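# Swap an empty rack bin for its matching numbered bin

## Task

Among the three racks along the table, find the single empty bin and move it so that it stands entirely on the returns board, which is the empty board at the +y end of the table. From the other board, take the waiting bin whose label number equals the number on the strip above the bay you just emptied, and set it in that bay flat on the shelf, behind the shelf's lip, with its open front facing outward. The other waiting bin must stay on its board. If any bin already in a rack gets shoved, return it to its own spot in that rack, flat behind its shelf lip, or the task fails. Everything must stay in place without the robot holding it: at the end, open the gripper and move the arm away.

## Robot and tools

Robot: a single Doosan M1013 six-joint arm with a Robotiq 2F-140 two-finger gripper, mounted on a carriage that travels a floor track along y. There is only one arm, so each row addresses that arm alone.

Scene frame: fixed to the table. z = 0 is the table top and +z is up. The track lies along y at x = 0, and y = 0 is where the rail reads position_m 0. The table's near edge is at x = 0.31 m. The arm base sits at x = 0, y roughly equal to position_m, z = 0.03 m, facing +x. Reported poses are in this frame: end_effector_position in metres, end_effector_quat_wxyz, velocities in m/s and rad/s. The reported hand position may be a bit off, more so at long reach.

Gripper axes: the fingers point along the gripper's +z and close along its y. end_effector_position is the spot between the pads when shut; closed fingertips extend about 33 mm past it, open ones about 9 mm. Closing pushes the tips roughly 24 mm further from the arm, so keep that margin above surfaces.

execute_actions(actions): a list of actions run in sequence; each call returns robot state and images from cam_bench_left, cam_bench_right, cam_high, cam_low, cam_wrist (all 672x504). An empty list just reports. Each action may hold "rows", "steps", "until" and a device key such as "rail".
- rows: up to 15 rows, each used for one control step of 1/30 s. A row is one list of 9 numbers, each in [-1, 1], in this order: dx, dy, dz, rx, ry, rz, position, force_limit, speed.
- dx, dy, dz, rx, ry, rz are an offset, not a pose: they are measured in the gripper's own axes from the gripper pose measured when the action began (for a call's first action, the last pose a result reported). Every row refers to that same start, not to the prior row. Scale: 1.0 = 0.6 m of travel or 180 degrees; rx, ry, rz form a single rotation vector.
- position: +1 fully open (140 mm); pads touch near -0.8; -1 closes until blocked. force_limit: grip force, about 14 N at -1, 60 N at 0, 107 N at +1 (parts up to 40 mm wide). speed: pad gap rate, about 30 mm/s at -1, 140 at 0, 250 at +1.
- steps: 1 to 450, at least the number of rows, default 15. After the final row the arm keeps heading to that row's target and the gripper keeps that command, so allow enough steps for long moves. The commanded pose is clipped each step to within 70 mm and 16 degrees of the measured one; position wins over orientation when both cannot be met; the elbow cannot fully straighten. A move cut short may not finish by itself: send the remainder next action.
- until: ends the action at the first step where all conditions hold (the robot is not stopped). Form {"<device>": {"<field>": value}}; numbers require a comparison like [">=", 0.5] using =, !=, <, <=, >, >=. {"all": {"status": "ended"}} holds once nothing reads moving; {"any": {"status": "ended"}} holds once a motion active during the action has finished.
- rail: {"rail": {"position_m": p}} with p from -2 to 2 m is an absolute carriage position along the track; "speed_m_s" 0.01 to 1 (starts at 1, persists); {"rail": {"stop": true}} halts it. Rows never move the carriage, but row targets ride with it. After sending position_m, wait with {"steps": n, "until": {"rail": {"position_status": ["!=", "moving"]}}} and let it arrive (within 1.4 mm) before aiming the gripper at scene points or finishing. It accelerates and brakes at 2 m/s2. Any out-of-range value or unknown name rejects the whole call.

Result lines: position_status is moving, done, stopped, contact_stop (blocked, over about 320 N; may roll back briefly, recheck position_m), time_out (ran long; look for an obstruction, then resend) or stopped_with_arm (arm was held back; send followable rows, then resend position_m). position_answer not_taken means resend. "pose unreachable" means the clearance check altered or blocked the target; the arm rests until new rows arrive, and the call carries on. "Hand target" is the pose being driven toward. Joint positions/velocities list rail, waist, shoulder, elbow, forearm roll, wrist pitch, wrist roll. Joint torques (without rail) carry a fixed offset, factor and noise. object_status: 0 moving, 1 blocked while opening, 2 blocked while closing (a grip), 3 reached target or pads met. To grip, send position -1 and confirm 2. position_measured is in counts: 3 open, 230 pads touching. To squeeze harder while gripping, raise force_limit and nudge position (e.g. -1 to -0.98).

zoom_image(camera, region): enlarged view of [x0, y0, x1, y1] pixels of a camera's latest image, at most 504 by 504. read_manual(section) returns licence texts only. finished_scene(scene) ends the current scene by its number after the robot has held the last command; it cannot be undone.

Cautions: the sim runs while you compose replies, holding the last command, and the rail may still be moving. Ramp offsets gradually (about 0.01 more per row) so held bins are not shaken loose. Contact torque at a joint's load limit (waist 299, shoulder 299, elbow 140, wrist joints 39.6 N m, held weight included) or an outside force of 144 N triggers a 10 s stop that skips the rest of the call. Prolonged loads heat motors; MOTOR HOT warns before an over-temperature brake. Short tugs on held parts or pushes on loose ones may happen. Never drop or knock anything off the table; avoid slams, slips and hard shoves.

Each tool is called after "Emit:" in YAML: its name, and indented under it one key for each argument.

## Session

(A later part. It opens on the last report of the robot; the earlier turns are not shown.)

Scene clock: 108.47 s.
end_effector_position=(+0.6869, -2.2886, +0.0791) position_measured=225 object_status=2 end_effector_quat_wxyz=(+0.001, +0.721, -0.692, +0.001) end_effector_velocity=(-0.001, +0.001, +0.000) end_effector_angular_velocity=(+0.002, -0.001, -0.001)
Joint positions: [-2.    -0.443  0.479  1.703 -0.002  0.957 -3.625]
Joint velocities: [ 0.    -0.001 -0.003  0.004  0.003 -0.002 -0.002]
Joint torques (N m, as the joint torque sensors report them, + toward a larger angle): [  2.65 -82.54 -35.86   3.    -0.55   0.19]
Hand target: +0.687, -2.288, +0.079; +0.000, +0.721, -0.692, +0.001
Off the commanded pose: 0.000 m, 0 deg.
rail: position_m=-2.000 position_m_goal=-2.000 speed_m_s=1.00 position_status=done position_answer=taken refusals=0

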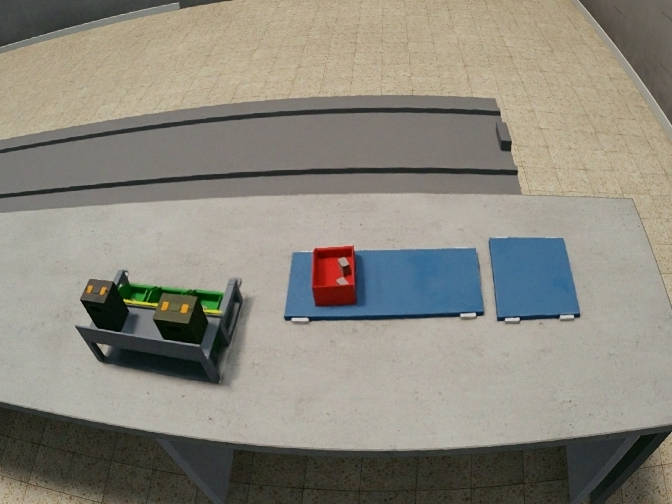

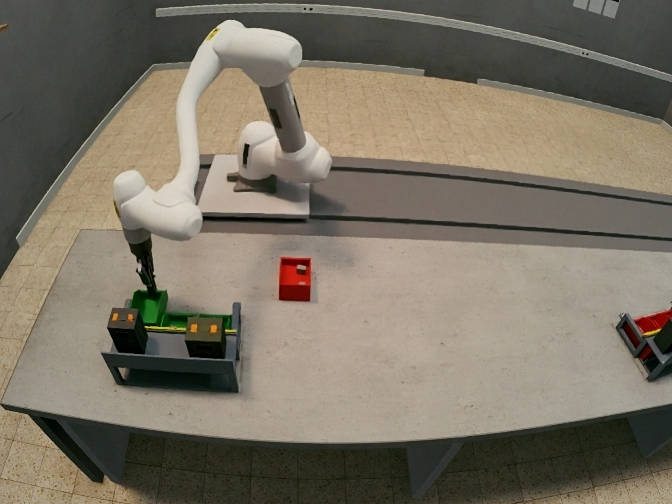

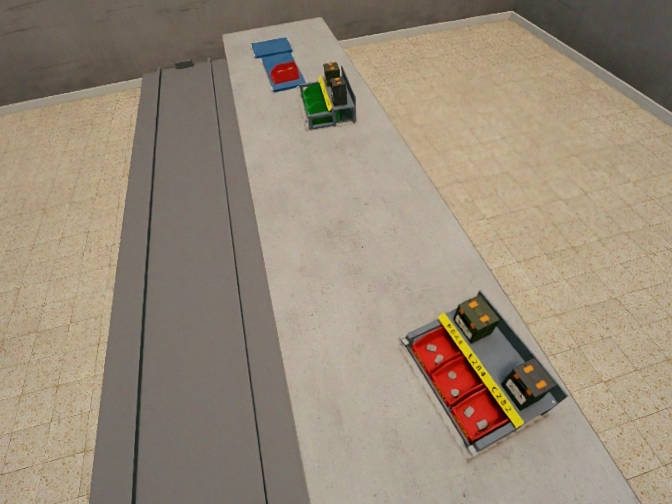

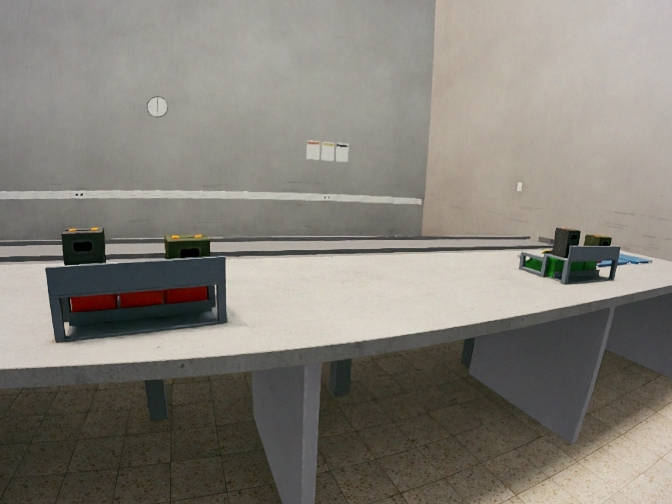

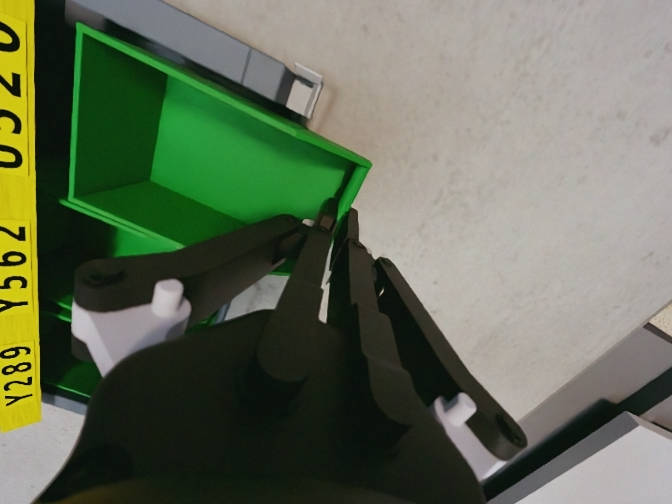

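Emit:
execute_actions:
  actions:
    - {"rows":[[0,0.008,0,0,0,0,-1,1,-0.5],[0,0.02,-0.002,0,0,0,-1,1,-0.5],[0,0.034,-0.004,0,0,0,-1,1,-0.5],[0,0.048,-0.006,0,0,0,-1,1,-0.5],[0,0.062,-0.008,0,0,0,-1,1,-0.5],[0,0.076,-0.01,0,0,0,-1,1,-0.5],[0,0.09,-0.01,0,0,0,-1,1,-0.5],[0,0.104,-0.01,0,0,0,-1,1,-0.5],[0,0.118,-0.01,0,0,0,-1,1,-0.5],[0,0.132,-0.01,0,0,0,-1,1,-0.5],[0,0.146,-0.01,0,0,0,-1,1,-0.5],[0,0.16,-0.01,0,0,0,-1,1,-0.5],[0,0.174,-0.01,0,0,0,-1,1,-0.5],[0,0.188,-0.01,0,0,0,-1,1,-0.5],[0,0.2,-0.01,0,0,0,-1,1,-0.5]],"steps":20}
    - {"rows":[[-0.008,0.006,0,0,0,0,-1,1,-0.5],[-0.02,0.012,0,0,0,0,-1,1,-0.5],[-0.034,0.018,0,0,0,0,-1,1,-0.5],[-0.048,0.024,0,0,0,0,-1,1,-0.5],[-0.062,0.03,0,0,0,0,-1,1,-0.5],[-0.076,0.036,0,0,0,0,-1,1,-0.5],[-0.09,0.042,0,0,0,0,-1,1,-0.5],[-0.104,0.048,0,0,0,0,-1,1,-0.5],[-0.118,0.054,0,0,0,0,-1,1,-0.5],[-0.132,0.06,0,0,0,0,-1,1,-0.5],[-0.146,0.066,0,0,0,0,-1,1,-0.5],[-0.16,0.072,0,0,0,0,-1,1,-0.5],[-0.174,0.078,0,0,0,0,-1,1,-0.5],[-0.188,0.084,0,0,0,0,-1,1,-0.5],[-0.202,0.09,0,0,0,0,-1,1,-0.5]],"steps":15}
    - {"rows":[[-0.03,0,0,0,0,0,-1,1,-0.5],[-0.045,0,0,0,0,0,-1,1,-0.5],[-0.06,0,0,0,0,0,-1,1,-0.5],[-0.075,0,0,0,0,0,-1,1,-0.5],[-0.09,0,0,0,0,0,-1,1,-0.5],[-0.105,0,0,0,0,0,-1,1,-0.5],[-0.12,0,0,0,0,0,-1,1,-0.5],[-0.135,0,0,0,0,0,-1,1,-0.5],[-0.15,0,0,0,0,0,-1,1,-0.5],[-0.165,0,0,0,0,0,-1,1,-0.5],[-0.18,0,0,0,0,0,-1,1,-0.5],[-0.195,0,0,0,0,0,-1,1,-0.5],[-0.205,0,0,0,0,0,-1,1,-0.5],[-0.215,0,0,0,0,0,-1,1,-0.5],[-0.22,0,0,0,0,0,-1,1,-0.5]],"steps":22}
    - {"rows":[[0,0,0.008,0,0,0,-1,1,-0.5],[0,0,0.016,0,0,0,-1,1,-0.5],[0,0,0.024,0,0,0,-1,1,-0.5],[0,0,0.032,0,0,0,-1,1,-0.5],[0,0,0.04,0,0,0,-1,1,-0.5],[0,0,0.046,0,0,0,-1,1,-0.5],[0,0,0.05,0,0,0,-1,1,-0.5]],"steps":18}

Scene clock: 123.37 s.
end_effector_position=(+0.5140, -2.0661, +0.0542) position_measured=225 object_status=2 end_effector_quat_wxyz=(+0.000, +0.722, -0.692, +0.001) end_effector_velocity=(-0.000, +0.000, -0.001) end_effector_angular_velocity=(+0.000, +0.000, +0.000)
Joint positions: [-2.    -0.194  0.209  2.165 -0.001  0.767 -3.377]
Joint velocities: [ 0.    -0.     0.001  0.001 -0.    -0.001  0.   ]
Joint torques (N m, as the joint torque sensors report them, + toward a larger angle): [ 1.91  3.67 -3.44  2.59 -9.44  0.17]
Hand target: +0.514, -2.066, +0.054; +0.000, +0.722, -0.692, +0.000
Off the commanded pose: 0.000 m, 0 deg.
rail: position_m=-2.000 position_m_goal=-2.000 speed_m_s=1.00 position_status=done position_answer=taken refusals=0

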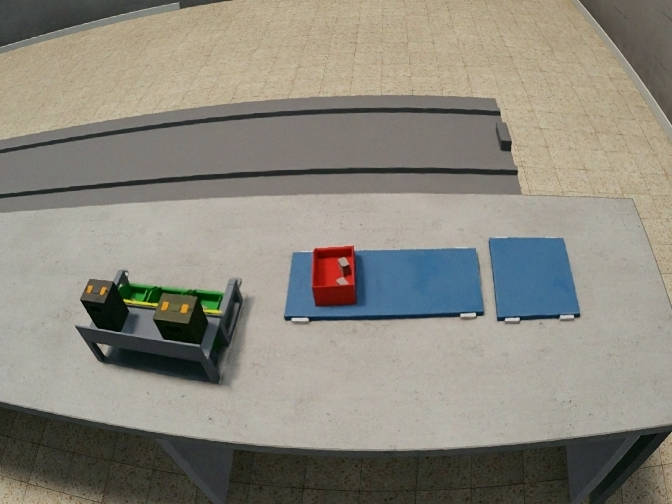

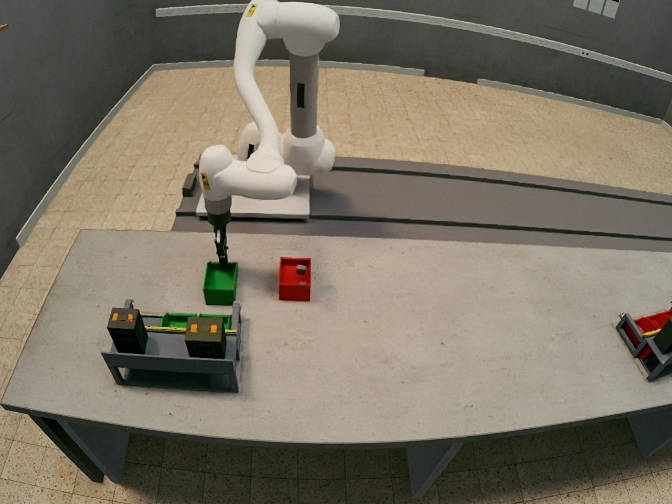

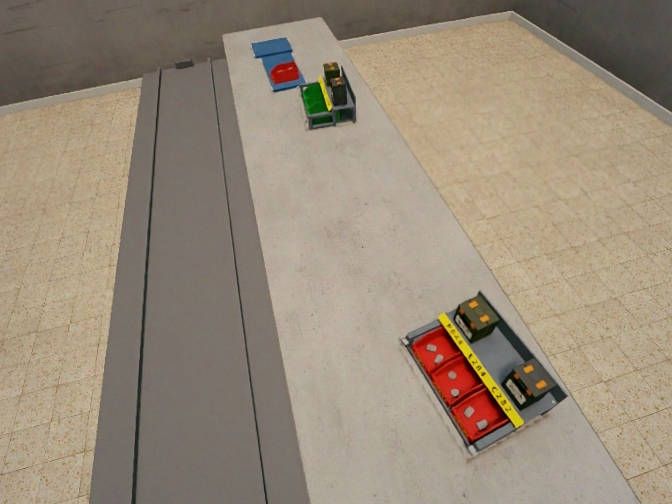

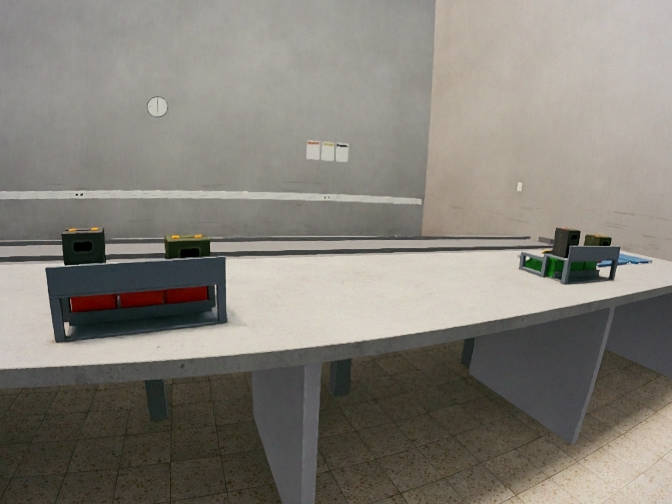

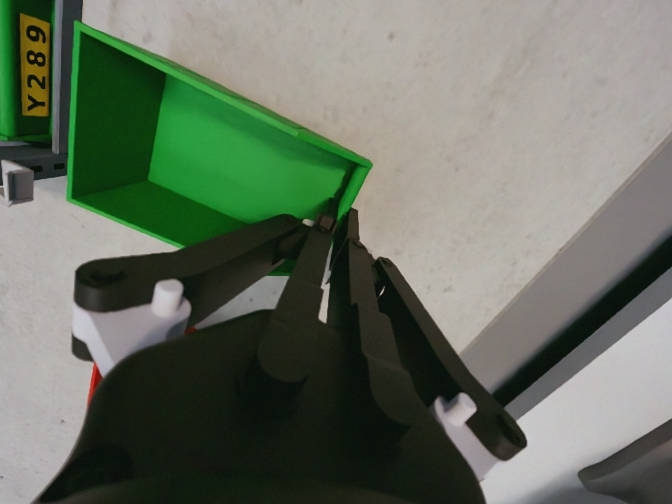

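Emit:
execute_actions:
  actions:
    - {"rows":[[0,0,-0.004,0,0,0,-0.45,1,-0.3]],"steps":12}
    - {"rows":[[0,0,-0.03,0,0,0,-0.45,1,0],[0,0,-0.07,0,0,0,-0.45,1,0],[0,0,-0.11,0,0,0,-0.45,1,0],[0,0,-0.11,0,0,0,-0.45,1,0],[-0.05,0,-0.11,0,0,0,-0.45,1,0],[-0.12,0.01,-0.11,0,0,0.004,-0.45,1,0],[-0.2,0.02,-0.11,0,0,0.008,-0.45,1,0],[-0.3,0.03,-0.11,0,0,0.012,-0.45,1,0],[-0.411,0.041,-0.11,0,0,0.0125,-0.45,1,0]],"steps":40}

Scene clock: 133.73 s.
end_effector_position=(+0.4798, -1.8202, +0.1227) position_measured=186 object_status=3 end_effector_quat_wxyz=(-0.000, +0.708, -0.706, +0.000) end_effector_velocity=(+0.000, +0.000, -0.000) end_effector_angular_velocity=(-0.000, +0.000, +0.000)
Joint positions: [-2.     0.291  0.113  2.119 -0.001  0.909 -2.852]
Joint velocities: [ 0.  0.  0. -0. -0.  0.  0.]
Joint torques (N m, as the joint torque sensors report them, + toward a larger angle): [  3.52 -45.73 -34.58   2.7   -0.5    0.03]
Hand target: +0.480, -1.820, +0.123; -0.000, +0.708, -0.706, +0.000
Off the commanded pose: 0.001 m, 0 deg.
rail: position_m=-2.000 position_m_goal=-2.000 speed_m_s=1.00 position_status=done position_answer=taken refusals=0

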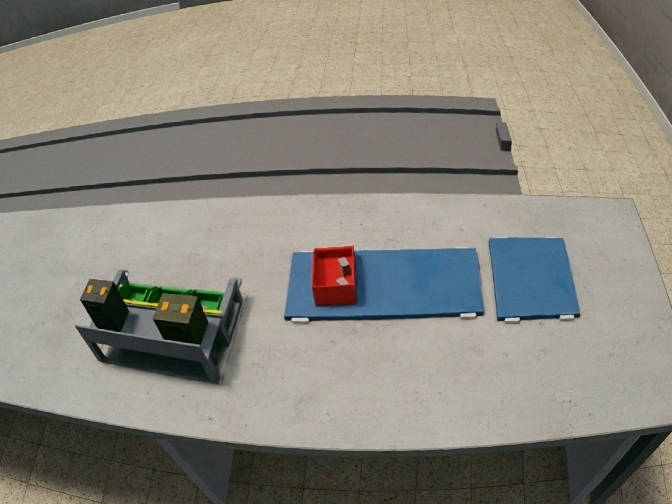

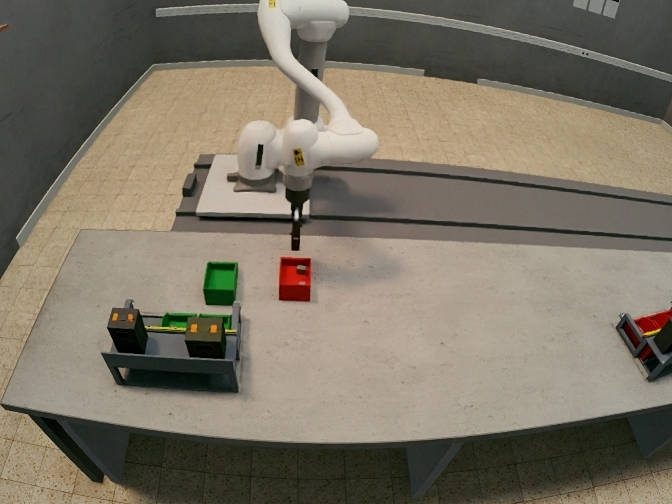

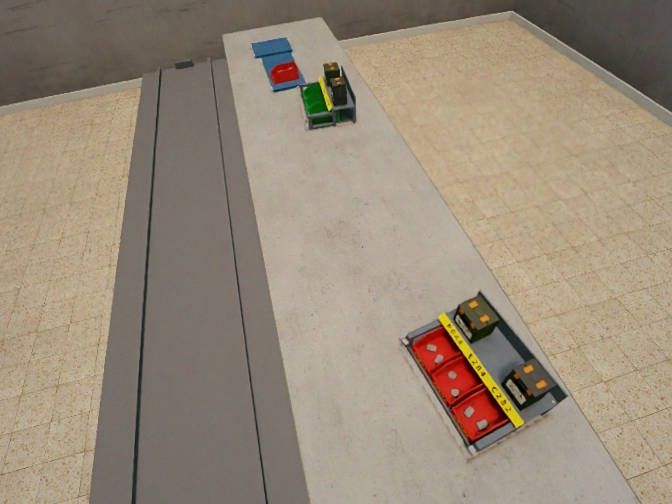

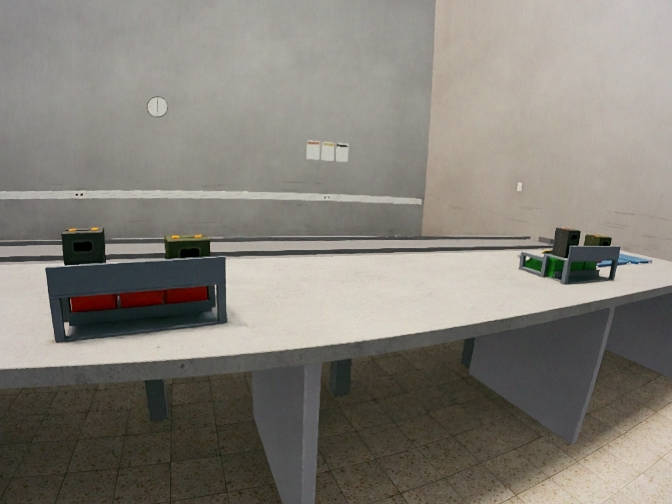

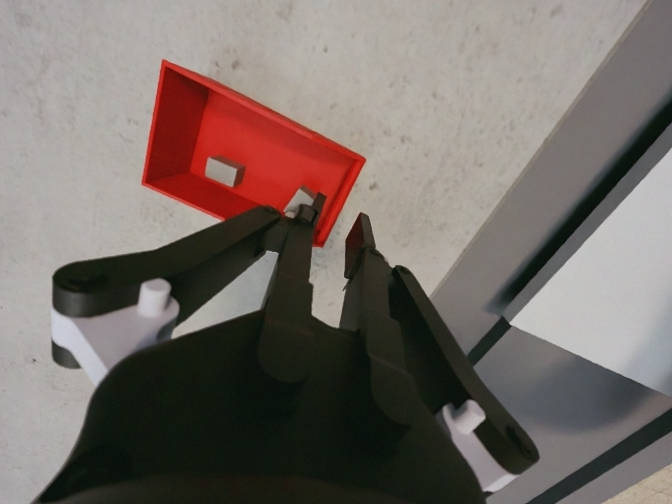

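Emit:
execute_actions:
  actions:
    - {"rows":[[0,-0.004,0.02,0,0,0,-0.45,1,0],[0,-0.004,0.04,0,0,0,-0.45,1,0],[0,-0.004,0.06,0,0,0,-0.45,1,0],[0,-0.004,0.08,0,0,0,-0.45,1,0],[0,-0.004,0.1,0,0,0,-0.45,1,0],[0,-0.004,0.113,0,0,0,-0.45,1,0]],"steps":22}
    - {"rows":[[0,0,0,0,0,0,-1,1,-0.5]],"steps":25}

Scene clock: 138.53 s.
end_effector_position=(+0.4821, -1.8202, +0.0548) position_measured=225 object_status=2 end_effector_quat_wxyz=(-0.000, +0.708, -0.706, +0.000) end_effector_velocity=(+0.000, -0.000, -0.000) end_effector_angular_velocity=(-0.000, -0.000, -0.000)
Joint positions: [-2.     0.29   0.203  2.171 -0.001  0.766 -2.854]
Joint velocities: [ 0. -0.  0. -0. -0. -0.  0.]
Joint torques (N m, as the joint torque sensors report them, + toward a larger angle): [  2.62 -35.98 -21.64   2.54  -2.32   0.  ]
Hand target: +0.482, -1.820, +0.055; -0.000, +0.708, -0.706, +0.000
Off the commanded pose: 0.000 m, 0 deg.
rail: position_m=-2.000 position_m_goal=-2.000 speed_m_s=1.00 position_status=done position_answer=taken refusals=0

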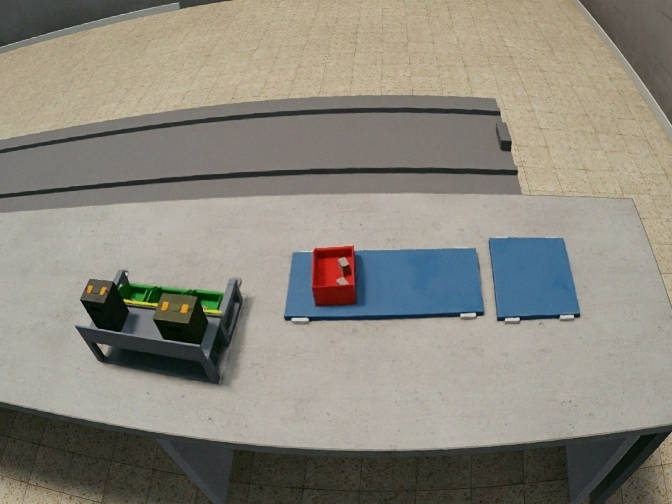

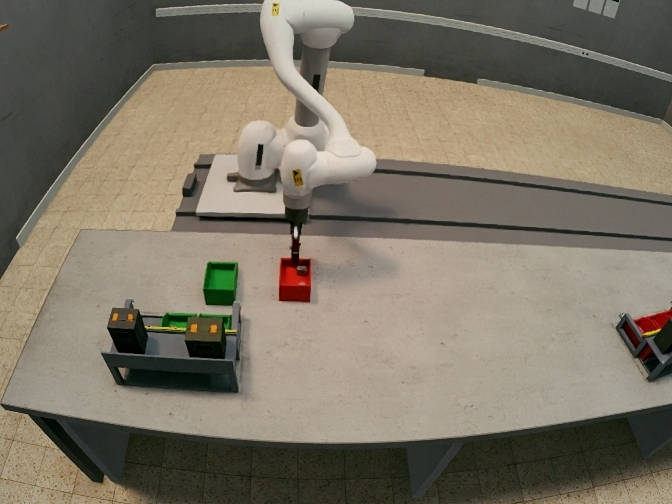

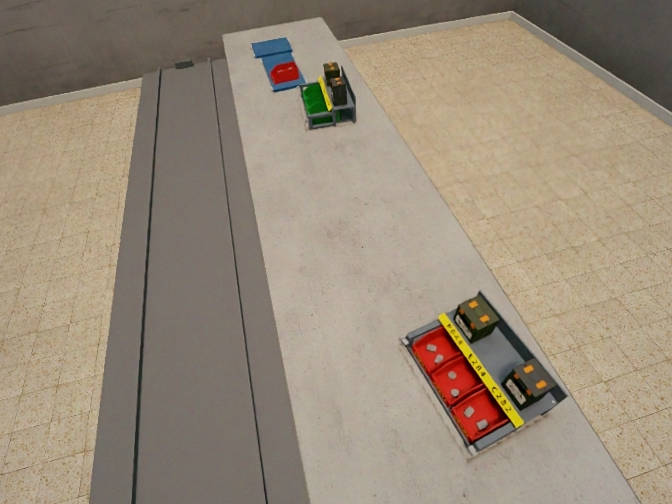

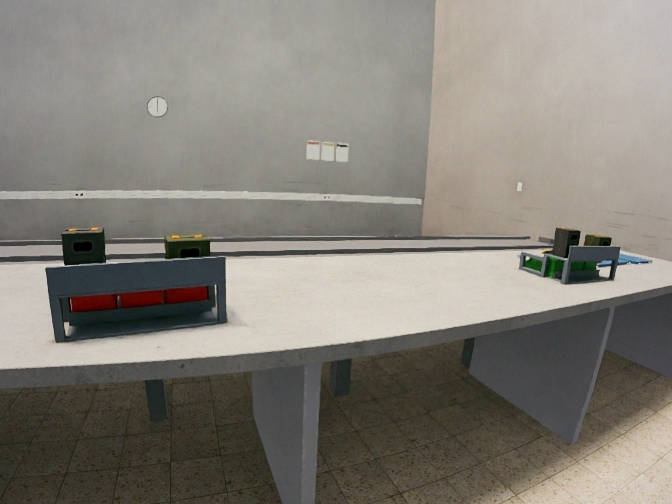

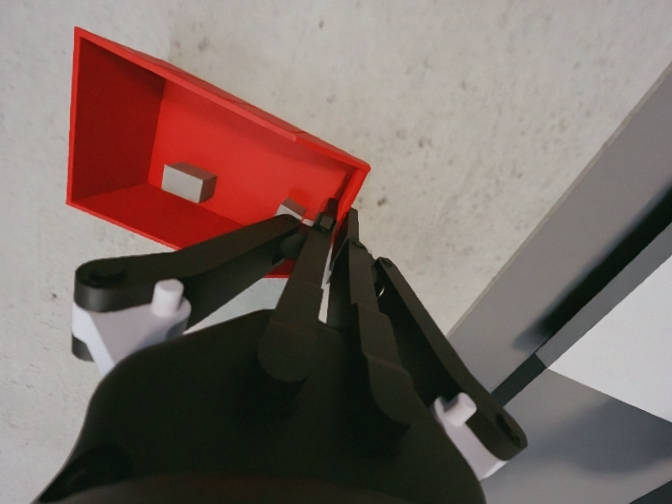

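Emit:
execute_actions:
  actions:
    - {"rows":[[0,0,-0.004,0,0,0,-1,1,-0.5],[0,0,-0.01,0,0,0,-1,1,-0.5],[0,0,-0.02,0,0,0,-1,1,-0.5],[0,0,-0.032,0,0,0,-1,1,-0.5],[0,0,-0.045,0,0,0,-1,1,-0.5],[0,0,-0.058,0,0,0,-1,1,-0.5],[0,0,-0.071,0,0,0,-1,1,-0.5],[0,0,-0.084,0,0,0,-1,1,-0.5],[0,0,-0.097,0,0,0,-1,1,-0.5],[0,0,-0.11,0,0,0,-1,1,-0.5],[0,0,-0.123,0,0,0,-1,1,-0.5],[0,0,-0.136,0,0,0,-1,1,-0.5],[0,0,-0.149,0,0,0,-1,1,-0.5],[0,0,-0.162,0,0,0,-1,1,-0.5],[0,0,-0.175,0,0,0,-1,1,-0.5]],"steps":20}
    - {"rows":[[0.004,0,0,0,0,0,-1,1,-0.5],[0.011,0,0,0,0,0,-1,1,-0.5],[0.021,0,0,0,0,0,-1,1,-0.5],[0.034,0,0,0,0,0,-1,1,-0.5],[0.05,0,0,0,0,0,-1,1,-0.5],[0.066,0,0,0,0,0,-1,1,-0.5],[0.082,0,0,0,0,0,-1,1,-0.5],[0.098,0,0,0,0,0,-1,1,-0.5],[0.114,0,0,0,0,0,-1,1,-0.5],[0.13,0,0,0,0,0,-1,1,-0.5],[0.146,0,0,0,0,0,-1,1,-0.5],[0.162,0,0,0,0,0,-1,1,-0.5],[0.178,0,0,0,0,0,-1,1,-0.5],[0.194,0,0,0,0,0,-1,1,-0.5],[0.21,0,0,0,0,0,-1,1,-0.5]],"steps":15}
    - {"rows":[[0.064,0,0,0,0,0,-1,1,-0.5],[0.08,0,0,0,0,0,-1,1,-0.5],[0.096,0,0,0,0,0,-1,1,-0.5],[0.112,0,0,0,0,0,-1,1,-0.5],[0.128,0,0,0,0,0,-1,1,-0.5],[0.144,0,0,0,0,0,-1,1,-0.5],[0.16,0,0,0,0,0,-1,1,-0.5],[0.176,0,0,0,0,0,-1,1,-0.5],[0.192,0,0,0,0,0,-1,1,-0.5],[0.208,0,0,0,0,0,-1,1,-0.5],[0.224,0,0,0,0,0,-1,1,-0.5],[0.24,0,0,0,0,0,-1,1,-0.5],[0.256,0,0,0,0,0,-1,1,-0.5],[0.272,0,0,0,0,0,-1,1,-0.5],[0.288,0,0,0,0,0,-1,1,-0.5]],"steps":15}
    - {"rows":[[0.064,-0.01,0,0,0,0,-1,1,-0.5],[0.08,-0.02,0,0,0,0,-1,1,-0.5],[0.096,-0.03,0,0,0,0,-1,1,-0.5],[0.112,-0.04,0,0,0,0,-1,1,-0.5],[0.128,-0.05,0,0,0,0,-1,1,-0.5],[0.144,-0.06,0,0,0,0,-1,1,-0.5],[0.16,-0.07,0,0,0,0,-1,1,-0.5],[0.176,-0.08,0,0,0,0,-1,1,-0.5],[0.192,-0.09,0,0,0,0,-1,1,-0.5],[0.208,-0.1,0,0,0,0,-1,1,-0.5],[0.224,-0.11,0,0,0,0,-1,1,-0.5],[0.24,-0.12,0,0,0,0,-1,1,-0.5],[0.254,-0.13,0,0,0,0,-1,1,-0.5],[0.266,-0.14,0,0,0,0,-1,1,-0.5],[0.276,-0.147,0,0,0,0,-1,1,-0.5]],"steps":22}

Scene clock: 157.57 s.
end_effector_position=(+0.5665, -2.2179, +0.1608) position_measured=225 object_status=2 end_effector_quat_wxyz=(+0.003, +0.707, -0.707, +0.003) end_effector_velocity=(+0.003, -0.001, +0.000) end_effector_angular_velocity=(+0.001, +0.001, +0.002)
Joint positions: [-2.    -0.42   0.212  1.916 -0.009  1.01  -3.556]
Joint velocities: [ 0.    -0.     0.006 -0.007  0.001  0.003 -0.003]
Joint torques (N m, as the joint torque sensors report them, + toward a larger angle): [  2.59 -58.85 -39.26   3.15  -0.71   0.23]
Hand target: +0.567, -2.218, +0.161; +0.003, +0.707, -0.707, +0.003
Off the commanded pose: 0.001 m, 0 deg.
rail: position_m=-2.000 position_m_goal=-2.000 speed_m_s=1.00 position_status=done position_answer=taken refusals=0

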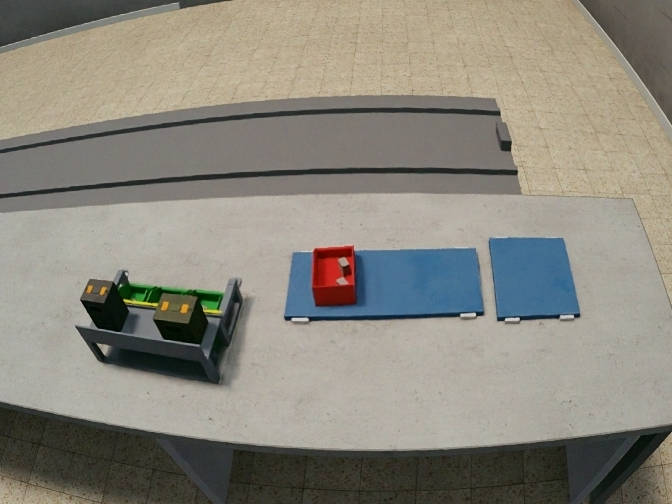

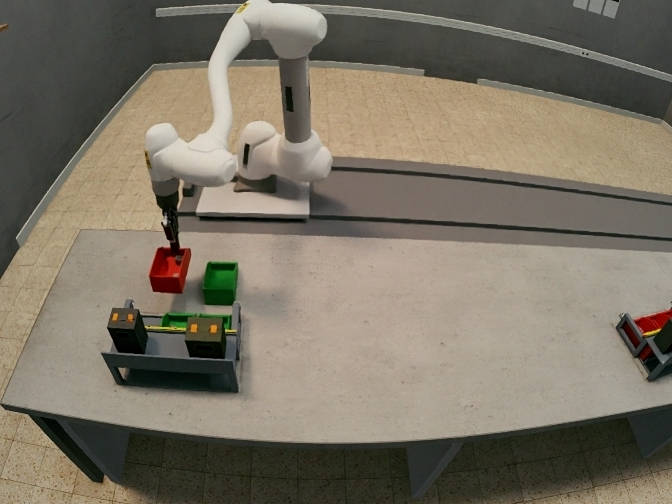

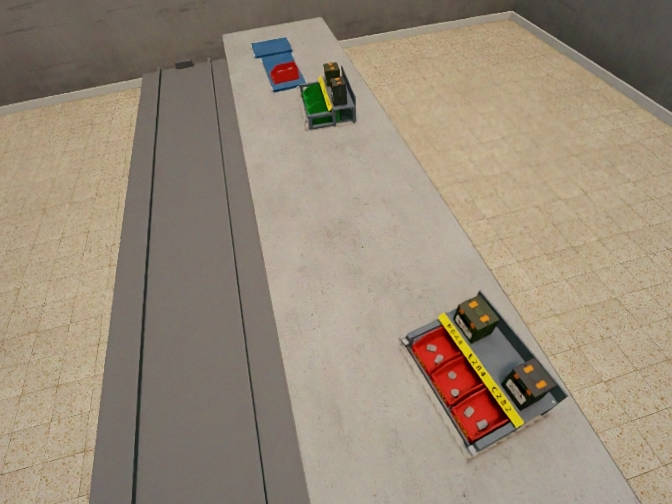

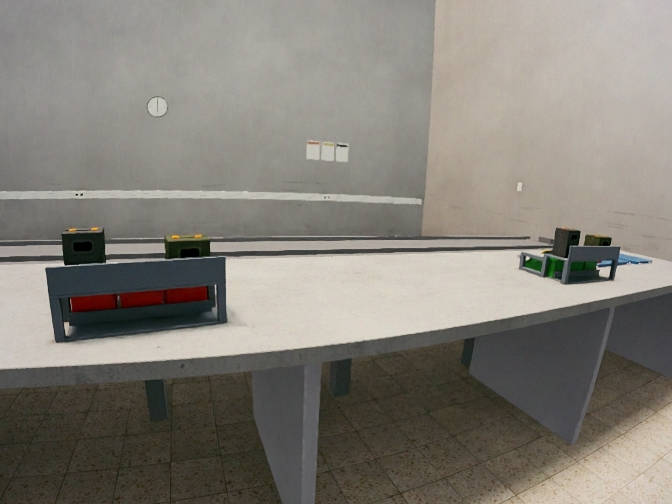

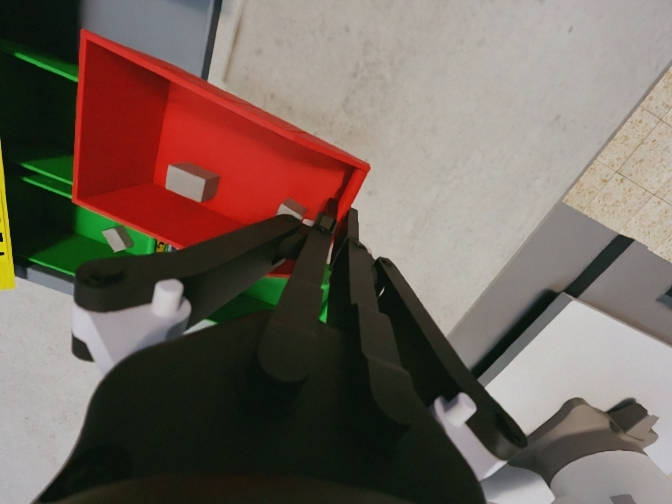

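Emit:
execute_actions:
  actions:
    - {"rows":[[0.006,0,0,0,-0.001,-0.001,-1,1,-0.5],[0.016,0,0.004,0,-0.002,-0.002,-1,1,-0.5],[0.028,0,0.01,0,-0.0027,-0.004,-1,1,-0.5],[0.04,0,0.02,0,-0.0027,-0.006,-1,1,-0.5],[0.052,0,0.03,0,-0.0027,-0.008,-1,1,-0.5],[0.064,0,0.04,0,-0.0027,-0.01,-1,1,-0.5],[0.076,0,0.05,0,-0.0027,-0.0125,-1,1,-0.5],[0.088,0,0.06,0,-0.0027,-0.0125,-1,1,-0.5],[0.1,0,0.07,0,-0.0027,-0.0125,-1,1,-0.5],[0.112,0,0.08,0,-0.0027,-0.0125,-1,1,-0.5],[0.122,0,0.09,0,-0.0027,-0.0125,-1,1,-0.5],[0.128,0,0.1,0,-0.0027,-0.0125,-1,1,-0.5],[0.131,0,0.11,0,-0.0027,-0.0125,-1,1,-0.5],[0.131,0,0.118,0,-0.0027,-0.0125,-1,1,-0.5],[0.131,0,0.123,0,-0.0027,-0.0125,-1,1,-0.5]],"steps":28}
    - {"rows":[[0,-0.005,0,0,0,0,-1,1,-0.5],[0,-0.012,0,0,0,0,-1,1,-0.5],[0,-0.02,0,0,0,0,-1,1,-0.5],[0,-0.03,0,0,0,0,-1,1,-0.5],[0,-0.04,0,0,0,0,-1,1,-0.5],[0,-0.05,0,0,0,0,-1,1,-0.5],[0,-0.06,0,0,0,0,-1,1,-0.5]],"steps":16}

Scene clock: 168.17 s.
end_effector_position=(+0.6022, -2.2958, +0.0875) position_measured=225 object_status=2 end_effector_quat_wxyz=(-0.000, +0.720, -0.694, +0.000) end_effector_velocity=(+0.000, -0.000, -0.000) end_effector_angular_velocity=(-0.001, +0.001, +0.001)
Joint positions: [-2.    -0.508  0.373  1.851  0.     0.917 -3.688]
Joint velocities: [ 0.     0.001  0.001 -0.001 -0.001  0.     0.   ]
Joint torques (N m, as the joint torque sensors report them, + toward a larger angle): [  2.29 -74.81 -36.16   2.76  -0.65  -0.04]
Hand target: +0.602, -2.296, +0.087; -0.000, +0.721, -0.693, +0.000
Off the commanded pose: 0.000 m, 0 deg.
rail: position_m=-2.000 position_m_goal=-2.000 speed_m_s=1.00 position_status=done position_answer=taken refusals=0

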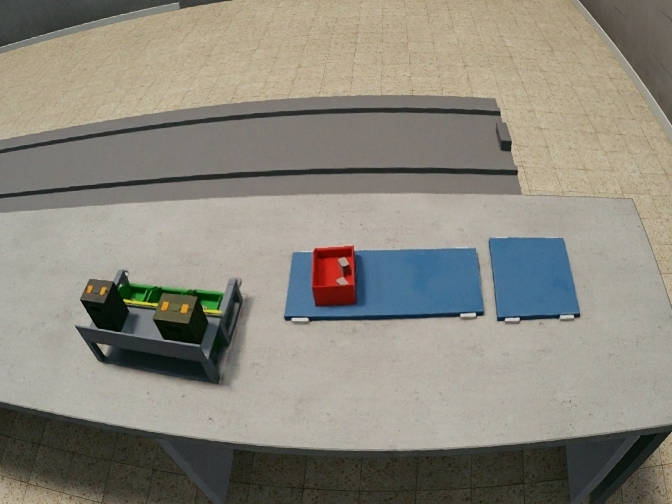

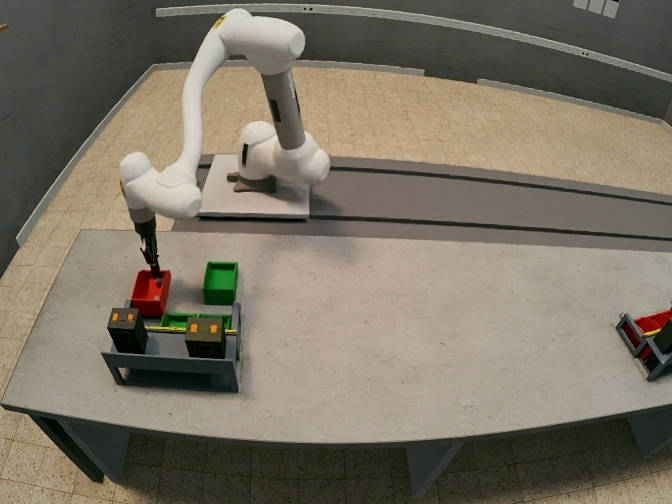

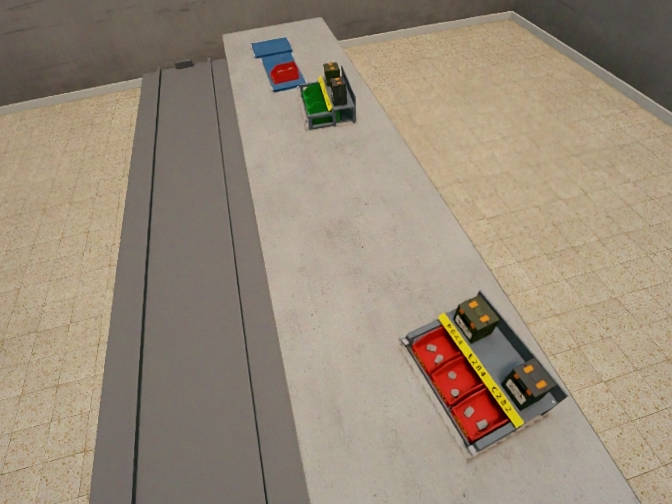

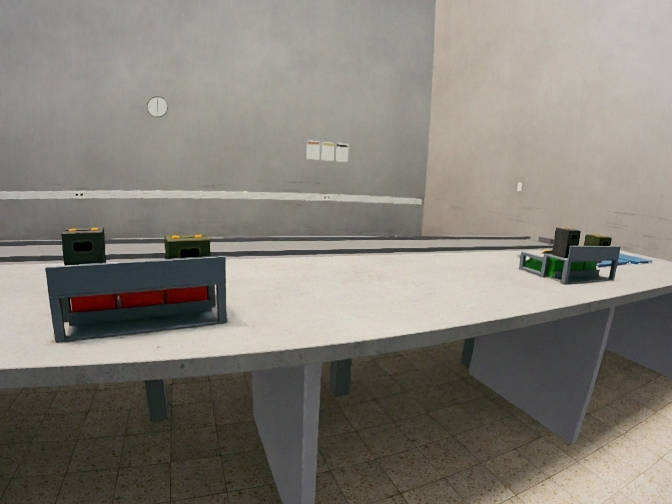

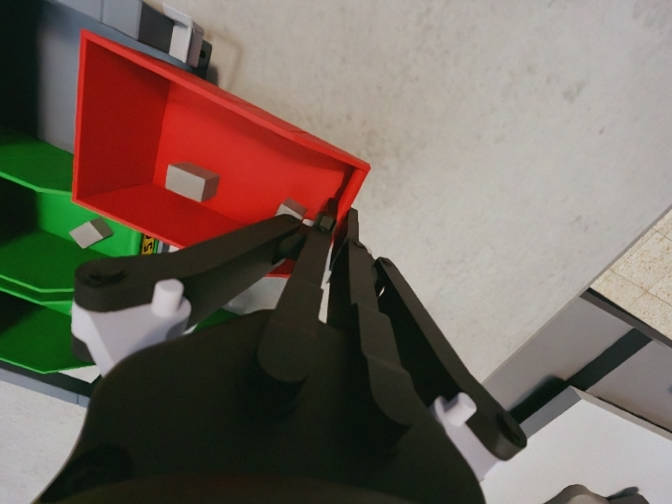

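Emit:
execute_actions:
  actions:
    - {"rows":[[-0.001,-0.005,0,0,0,0,-1,1,-0.5],[-0.001,-0.012,0,0,0,0,-1,1,-0.5],[-0.001,-0.02,0,0,0,0,-1,1,-0.5],[-0.001,-0.03,0,0,0,0,-1,1,-0.5],[-0.001,-0.04,0,0,0,0,-1,1,-0.5],[-0.001,-0.05,0,0,0,0,-1,1,-0.5],[-0.001,-0.06,0,0,0,0,-1,1,-0.5],[-0.001,-0.07,0.002,0,0,0,-1,1,-0.5],[-0.001,-0.08,0.004,0,0,0,-1,1,-0.5],[-0.001,-0.09,0.006,0,0,0,-1,1,-0.5],[-0.001,-0.1,0.008,0,0,0,-1,1,-0.5],[-0.001,-0.11,0.01,0,0,0,-1,1,-0.5],[-0.001,-0.12,0.0125,0,0,0,-1,1,-0.5],[-0.001,-0.13,0.0125,0,0,0,-1,1,-0.5],[-0.001,-0.138,0.0125,0,0,0,-1,1,-0.5]],"steps":24}

Scene clock: 172.77 s.
end_effector_position=(+0.6849, -2.2921, +0.0799) position_measured=225 object_status=2 end_effector_quat_wxyz=(-0.000, +0.720, -0.694, +0.000) end_effector_velocity=(+0.000, -0.000, -0.000) end_effector_angular_velocity=(-0.001, +0.001, +0.001)
Joint positions: [-2.    -0.45   0.479  1.703  0.     0.96  -3.629]
Joint velocities: [ 0.     0.     0.001 -0.001 -0.001  0.     0.   ]
Joint torques (N m, as the joint torque sensors report them, + toward a larger angle): [  2.   -85.99 -38.08   3.28  -0.79  -0.02]
Hand target: +0.685, -2.292, +0.080; -0.000, +0.720, -0.694, +0.000
Off the commanded pose: 0.000 m, 0 deg.
rail: position_m=-2.000 position_m_goal=-2.000 speed_m_s=1.00 position_status=done position_answer=taken refusals=0

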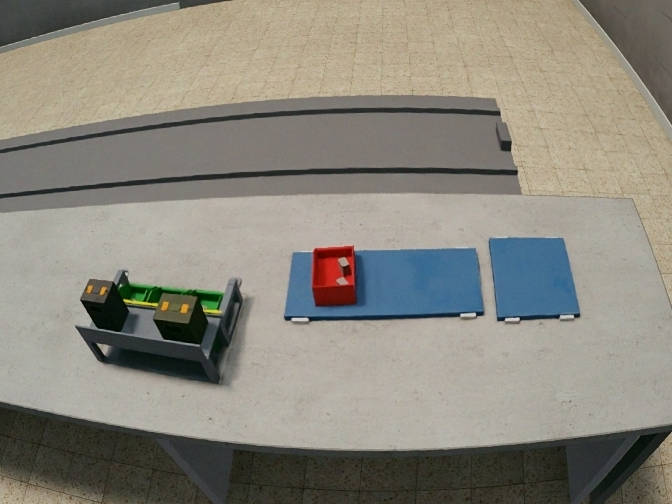

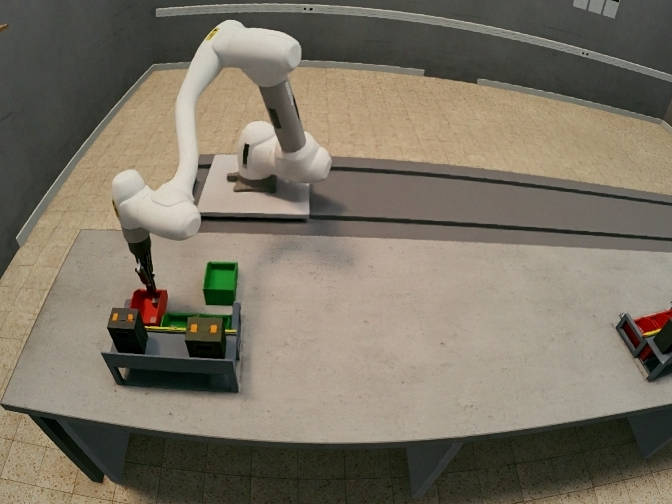

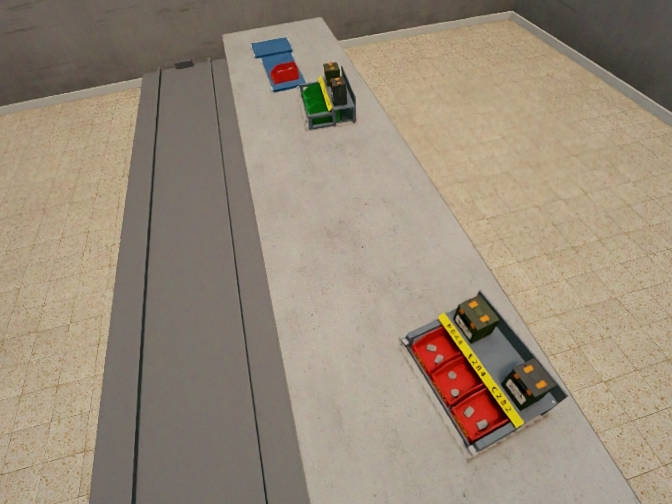

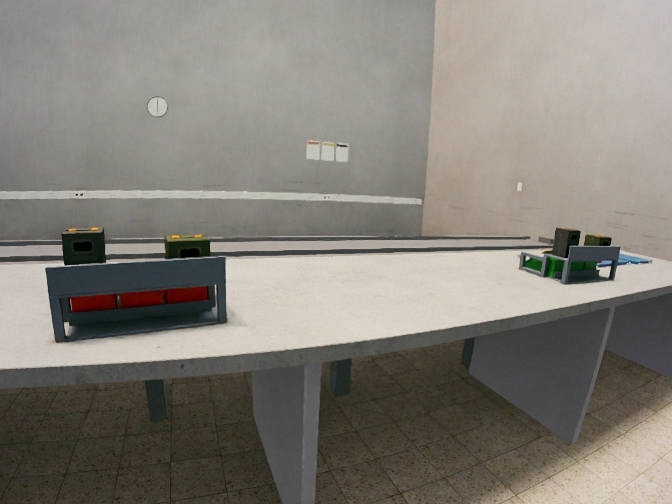

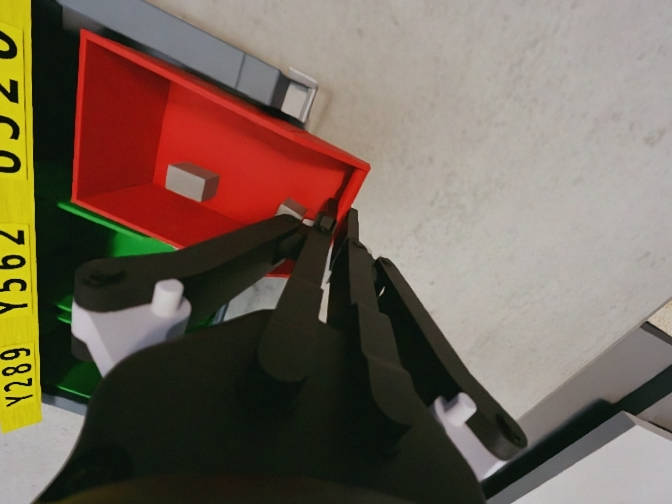

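Emit:
execute_actions:
  actions:
    - {"rows":[[0,-0.005,0.001,0,0,0,-1,1,-0.5],[0,-0.012,0.002,0,0,0,-1,1,-0.5],[0,-0.02,0.0025,0,0,0,-1,1,-0.5],[0,-0.03,0.0025,0,0,0,-1,1,-0.5],[0,-0.041,0.0025,0,0,0,-1,1,-0.5],[0,-0.052,0.0025,0,0,0,-1,1,-0.5],[0,-0.063,0.0025,0,0,0,-1,1,-0.5],[0,-0.074,0.0025,0,0,0,-1,1,-0.5],[0,-0.085,0.0025,0,0,0,-1,1,-0.5],[0,-0.096,0.0025,0,0,0,-1,1,-0.5],[0,-0.107,0.0025,0,0,0,-1,1,-0.5],[0,-0.118,0.0025,0,0,0,-1,1,-0.5],[0,-0.129,0.0025,0,0,0,-1,1,-0.5],[0,-0.139,0.0025,0,0,0,-1,1,-0.5],[0,-0.147,0.0025,0,0,0,-1,1,-0.5]],"steps":24}

Scene clock: 177.43 s.
end_effector_position=(+0.7730, -2.2888, +0.0784) position_measured=225 object_status=2 end_effector_quat_wxyz=(-0.000, +0.720, -0.694, +0.000) end_effector_velocity=(+0.000, -0.000, -0.000) end_effector_angular_velocity=(-0.001, +0.001, +0.001)
Joint positions: [-2.    -0.4    0.589  1.521  0.     1.031 -3.579]
Joint velocities: [ 0.     0.     0.001 -0.002 -0.001  0.001  0.   ]
Joint torques (N m, as the joint torque sensors report them, + toward a larger angle): [  2.64 -96.46 -39.23   2.67  -0.84  -0.01]
Hand target: +0.773, -2.289, +0.078; -0.000, +0.720, -0.694, +0.000
Off the commanded pose: 0.000 m, 0 deg.
rail: position_m=-2.000 position_m_goal=-2.000 speed_m_s=1.00 position_status=done position_answer=taken refusals=0

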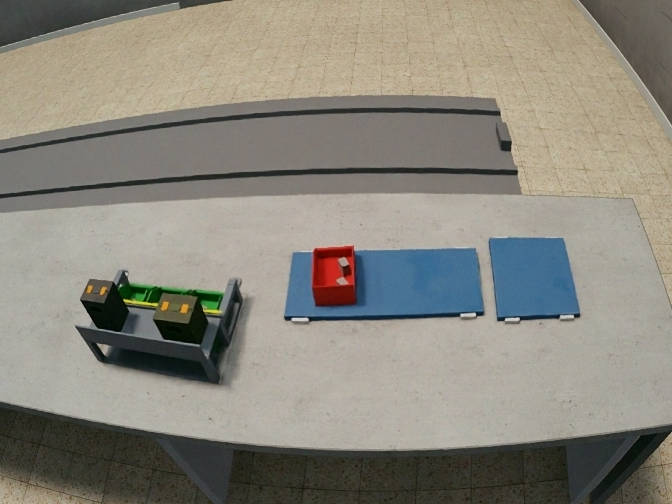

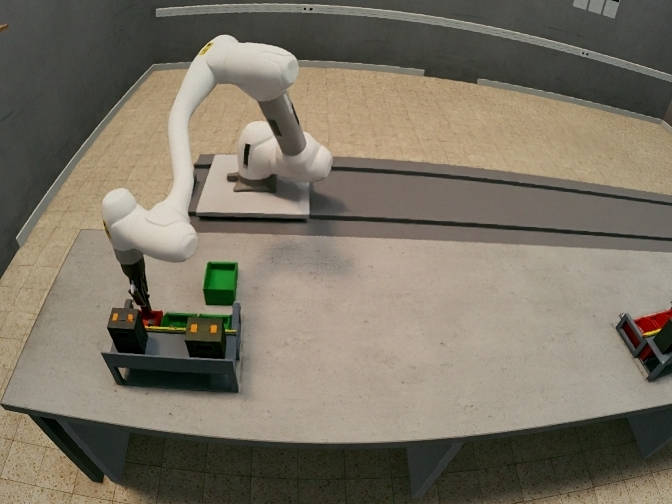

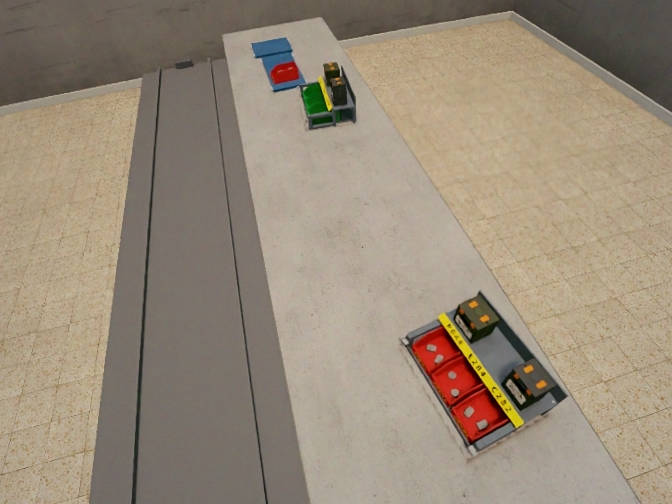

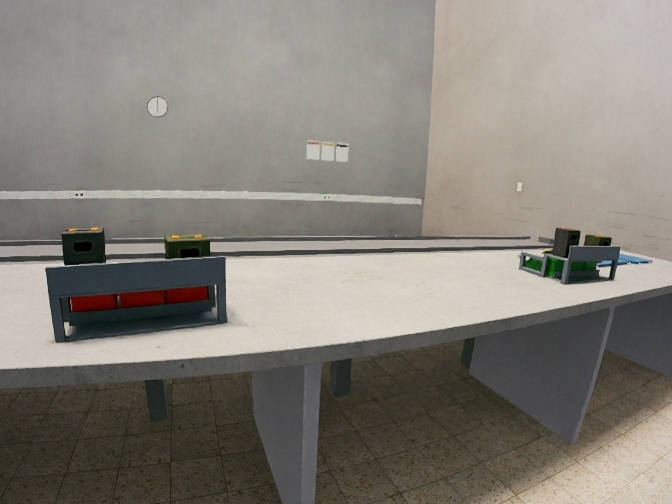

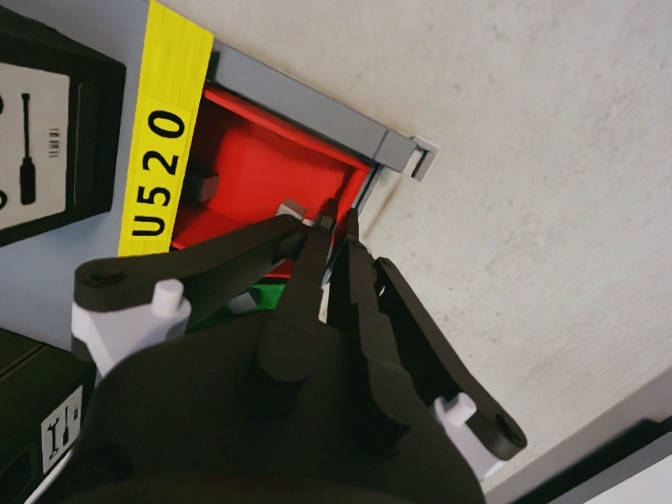

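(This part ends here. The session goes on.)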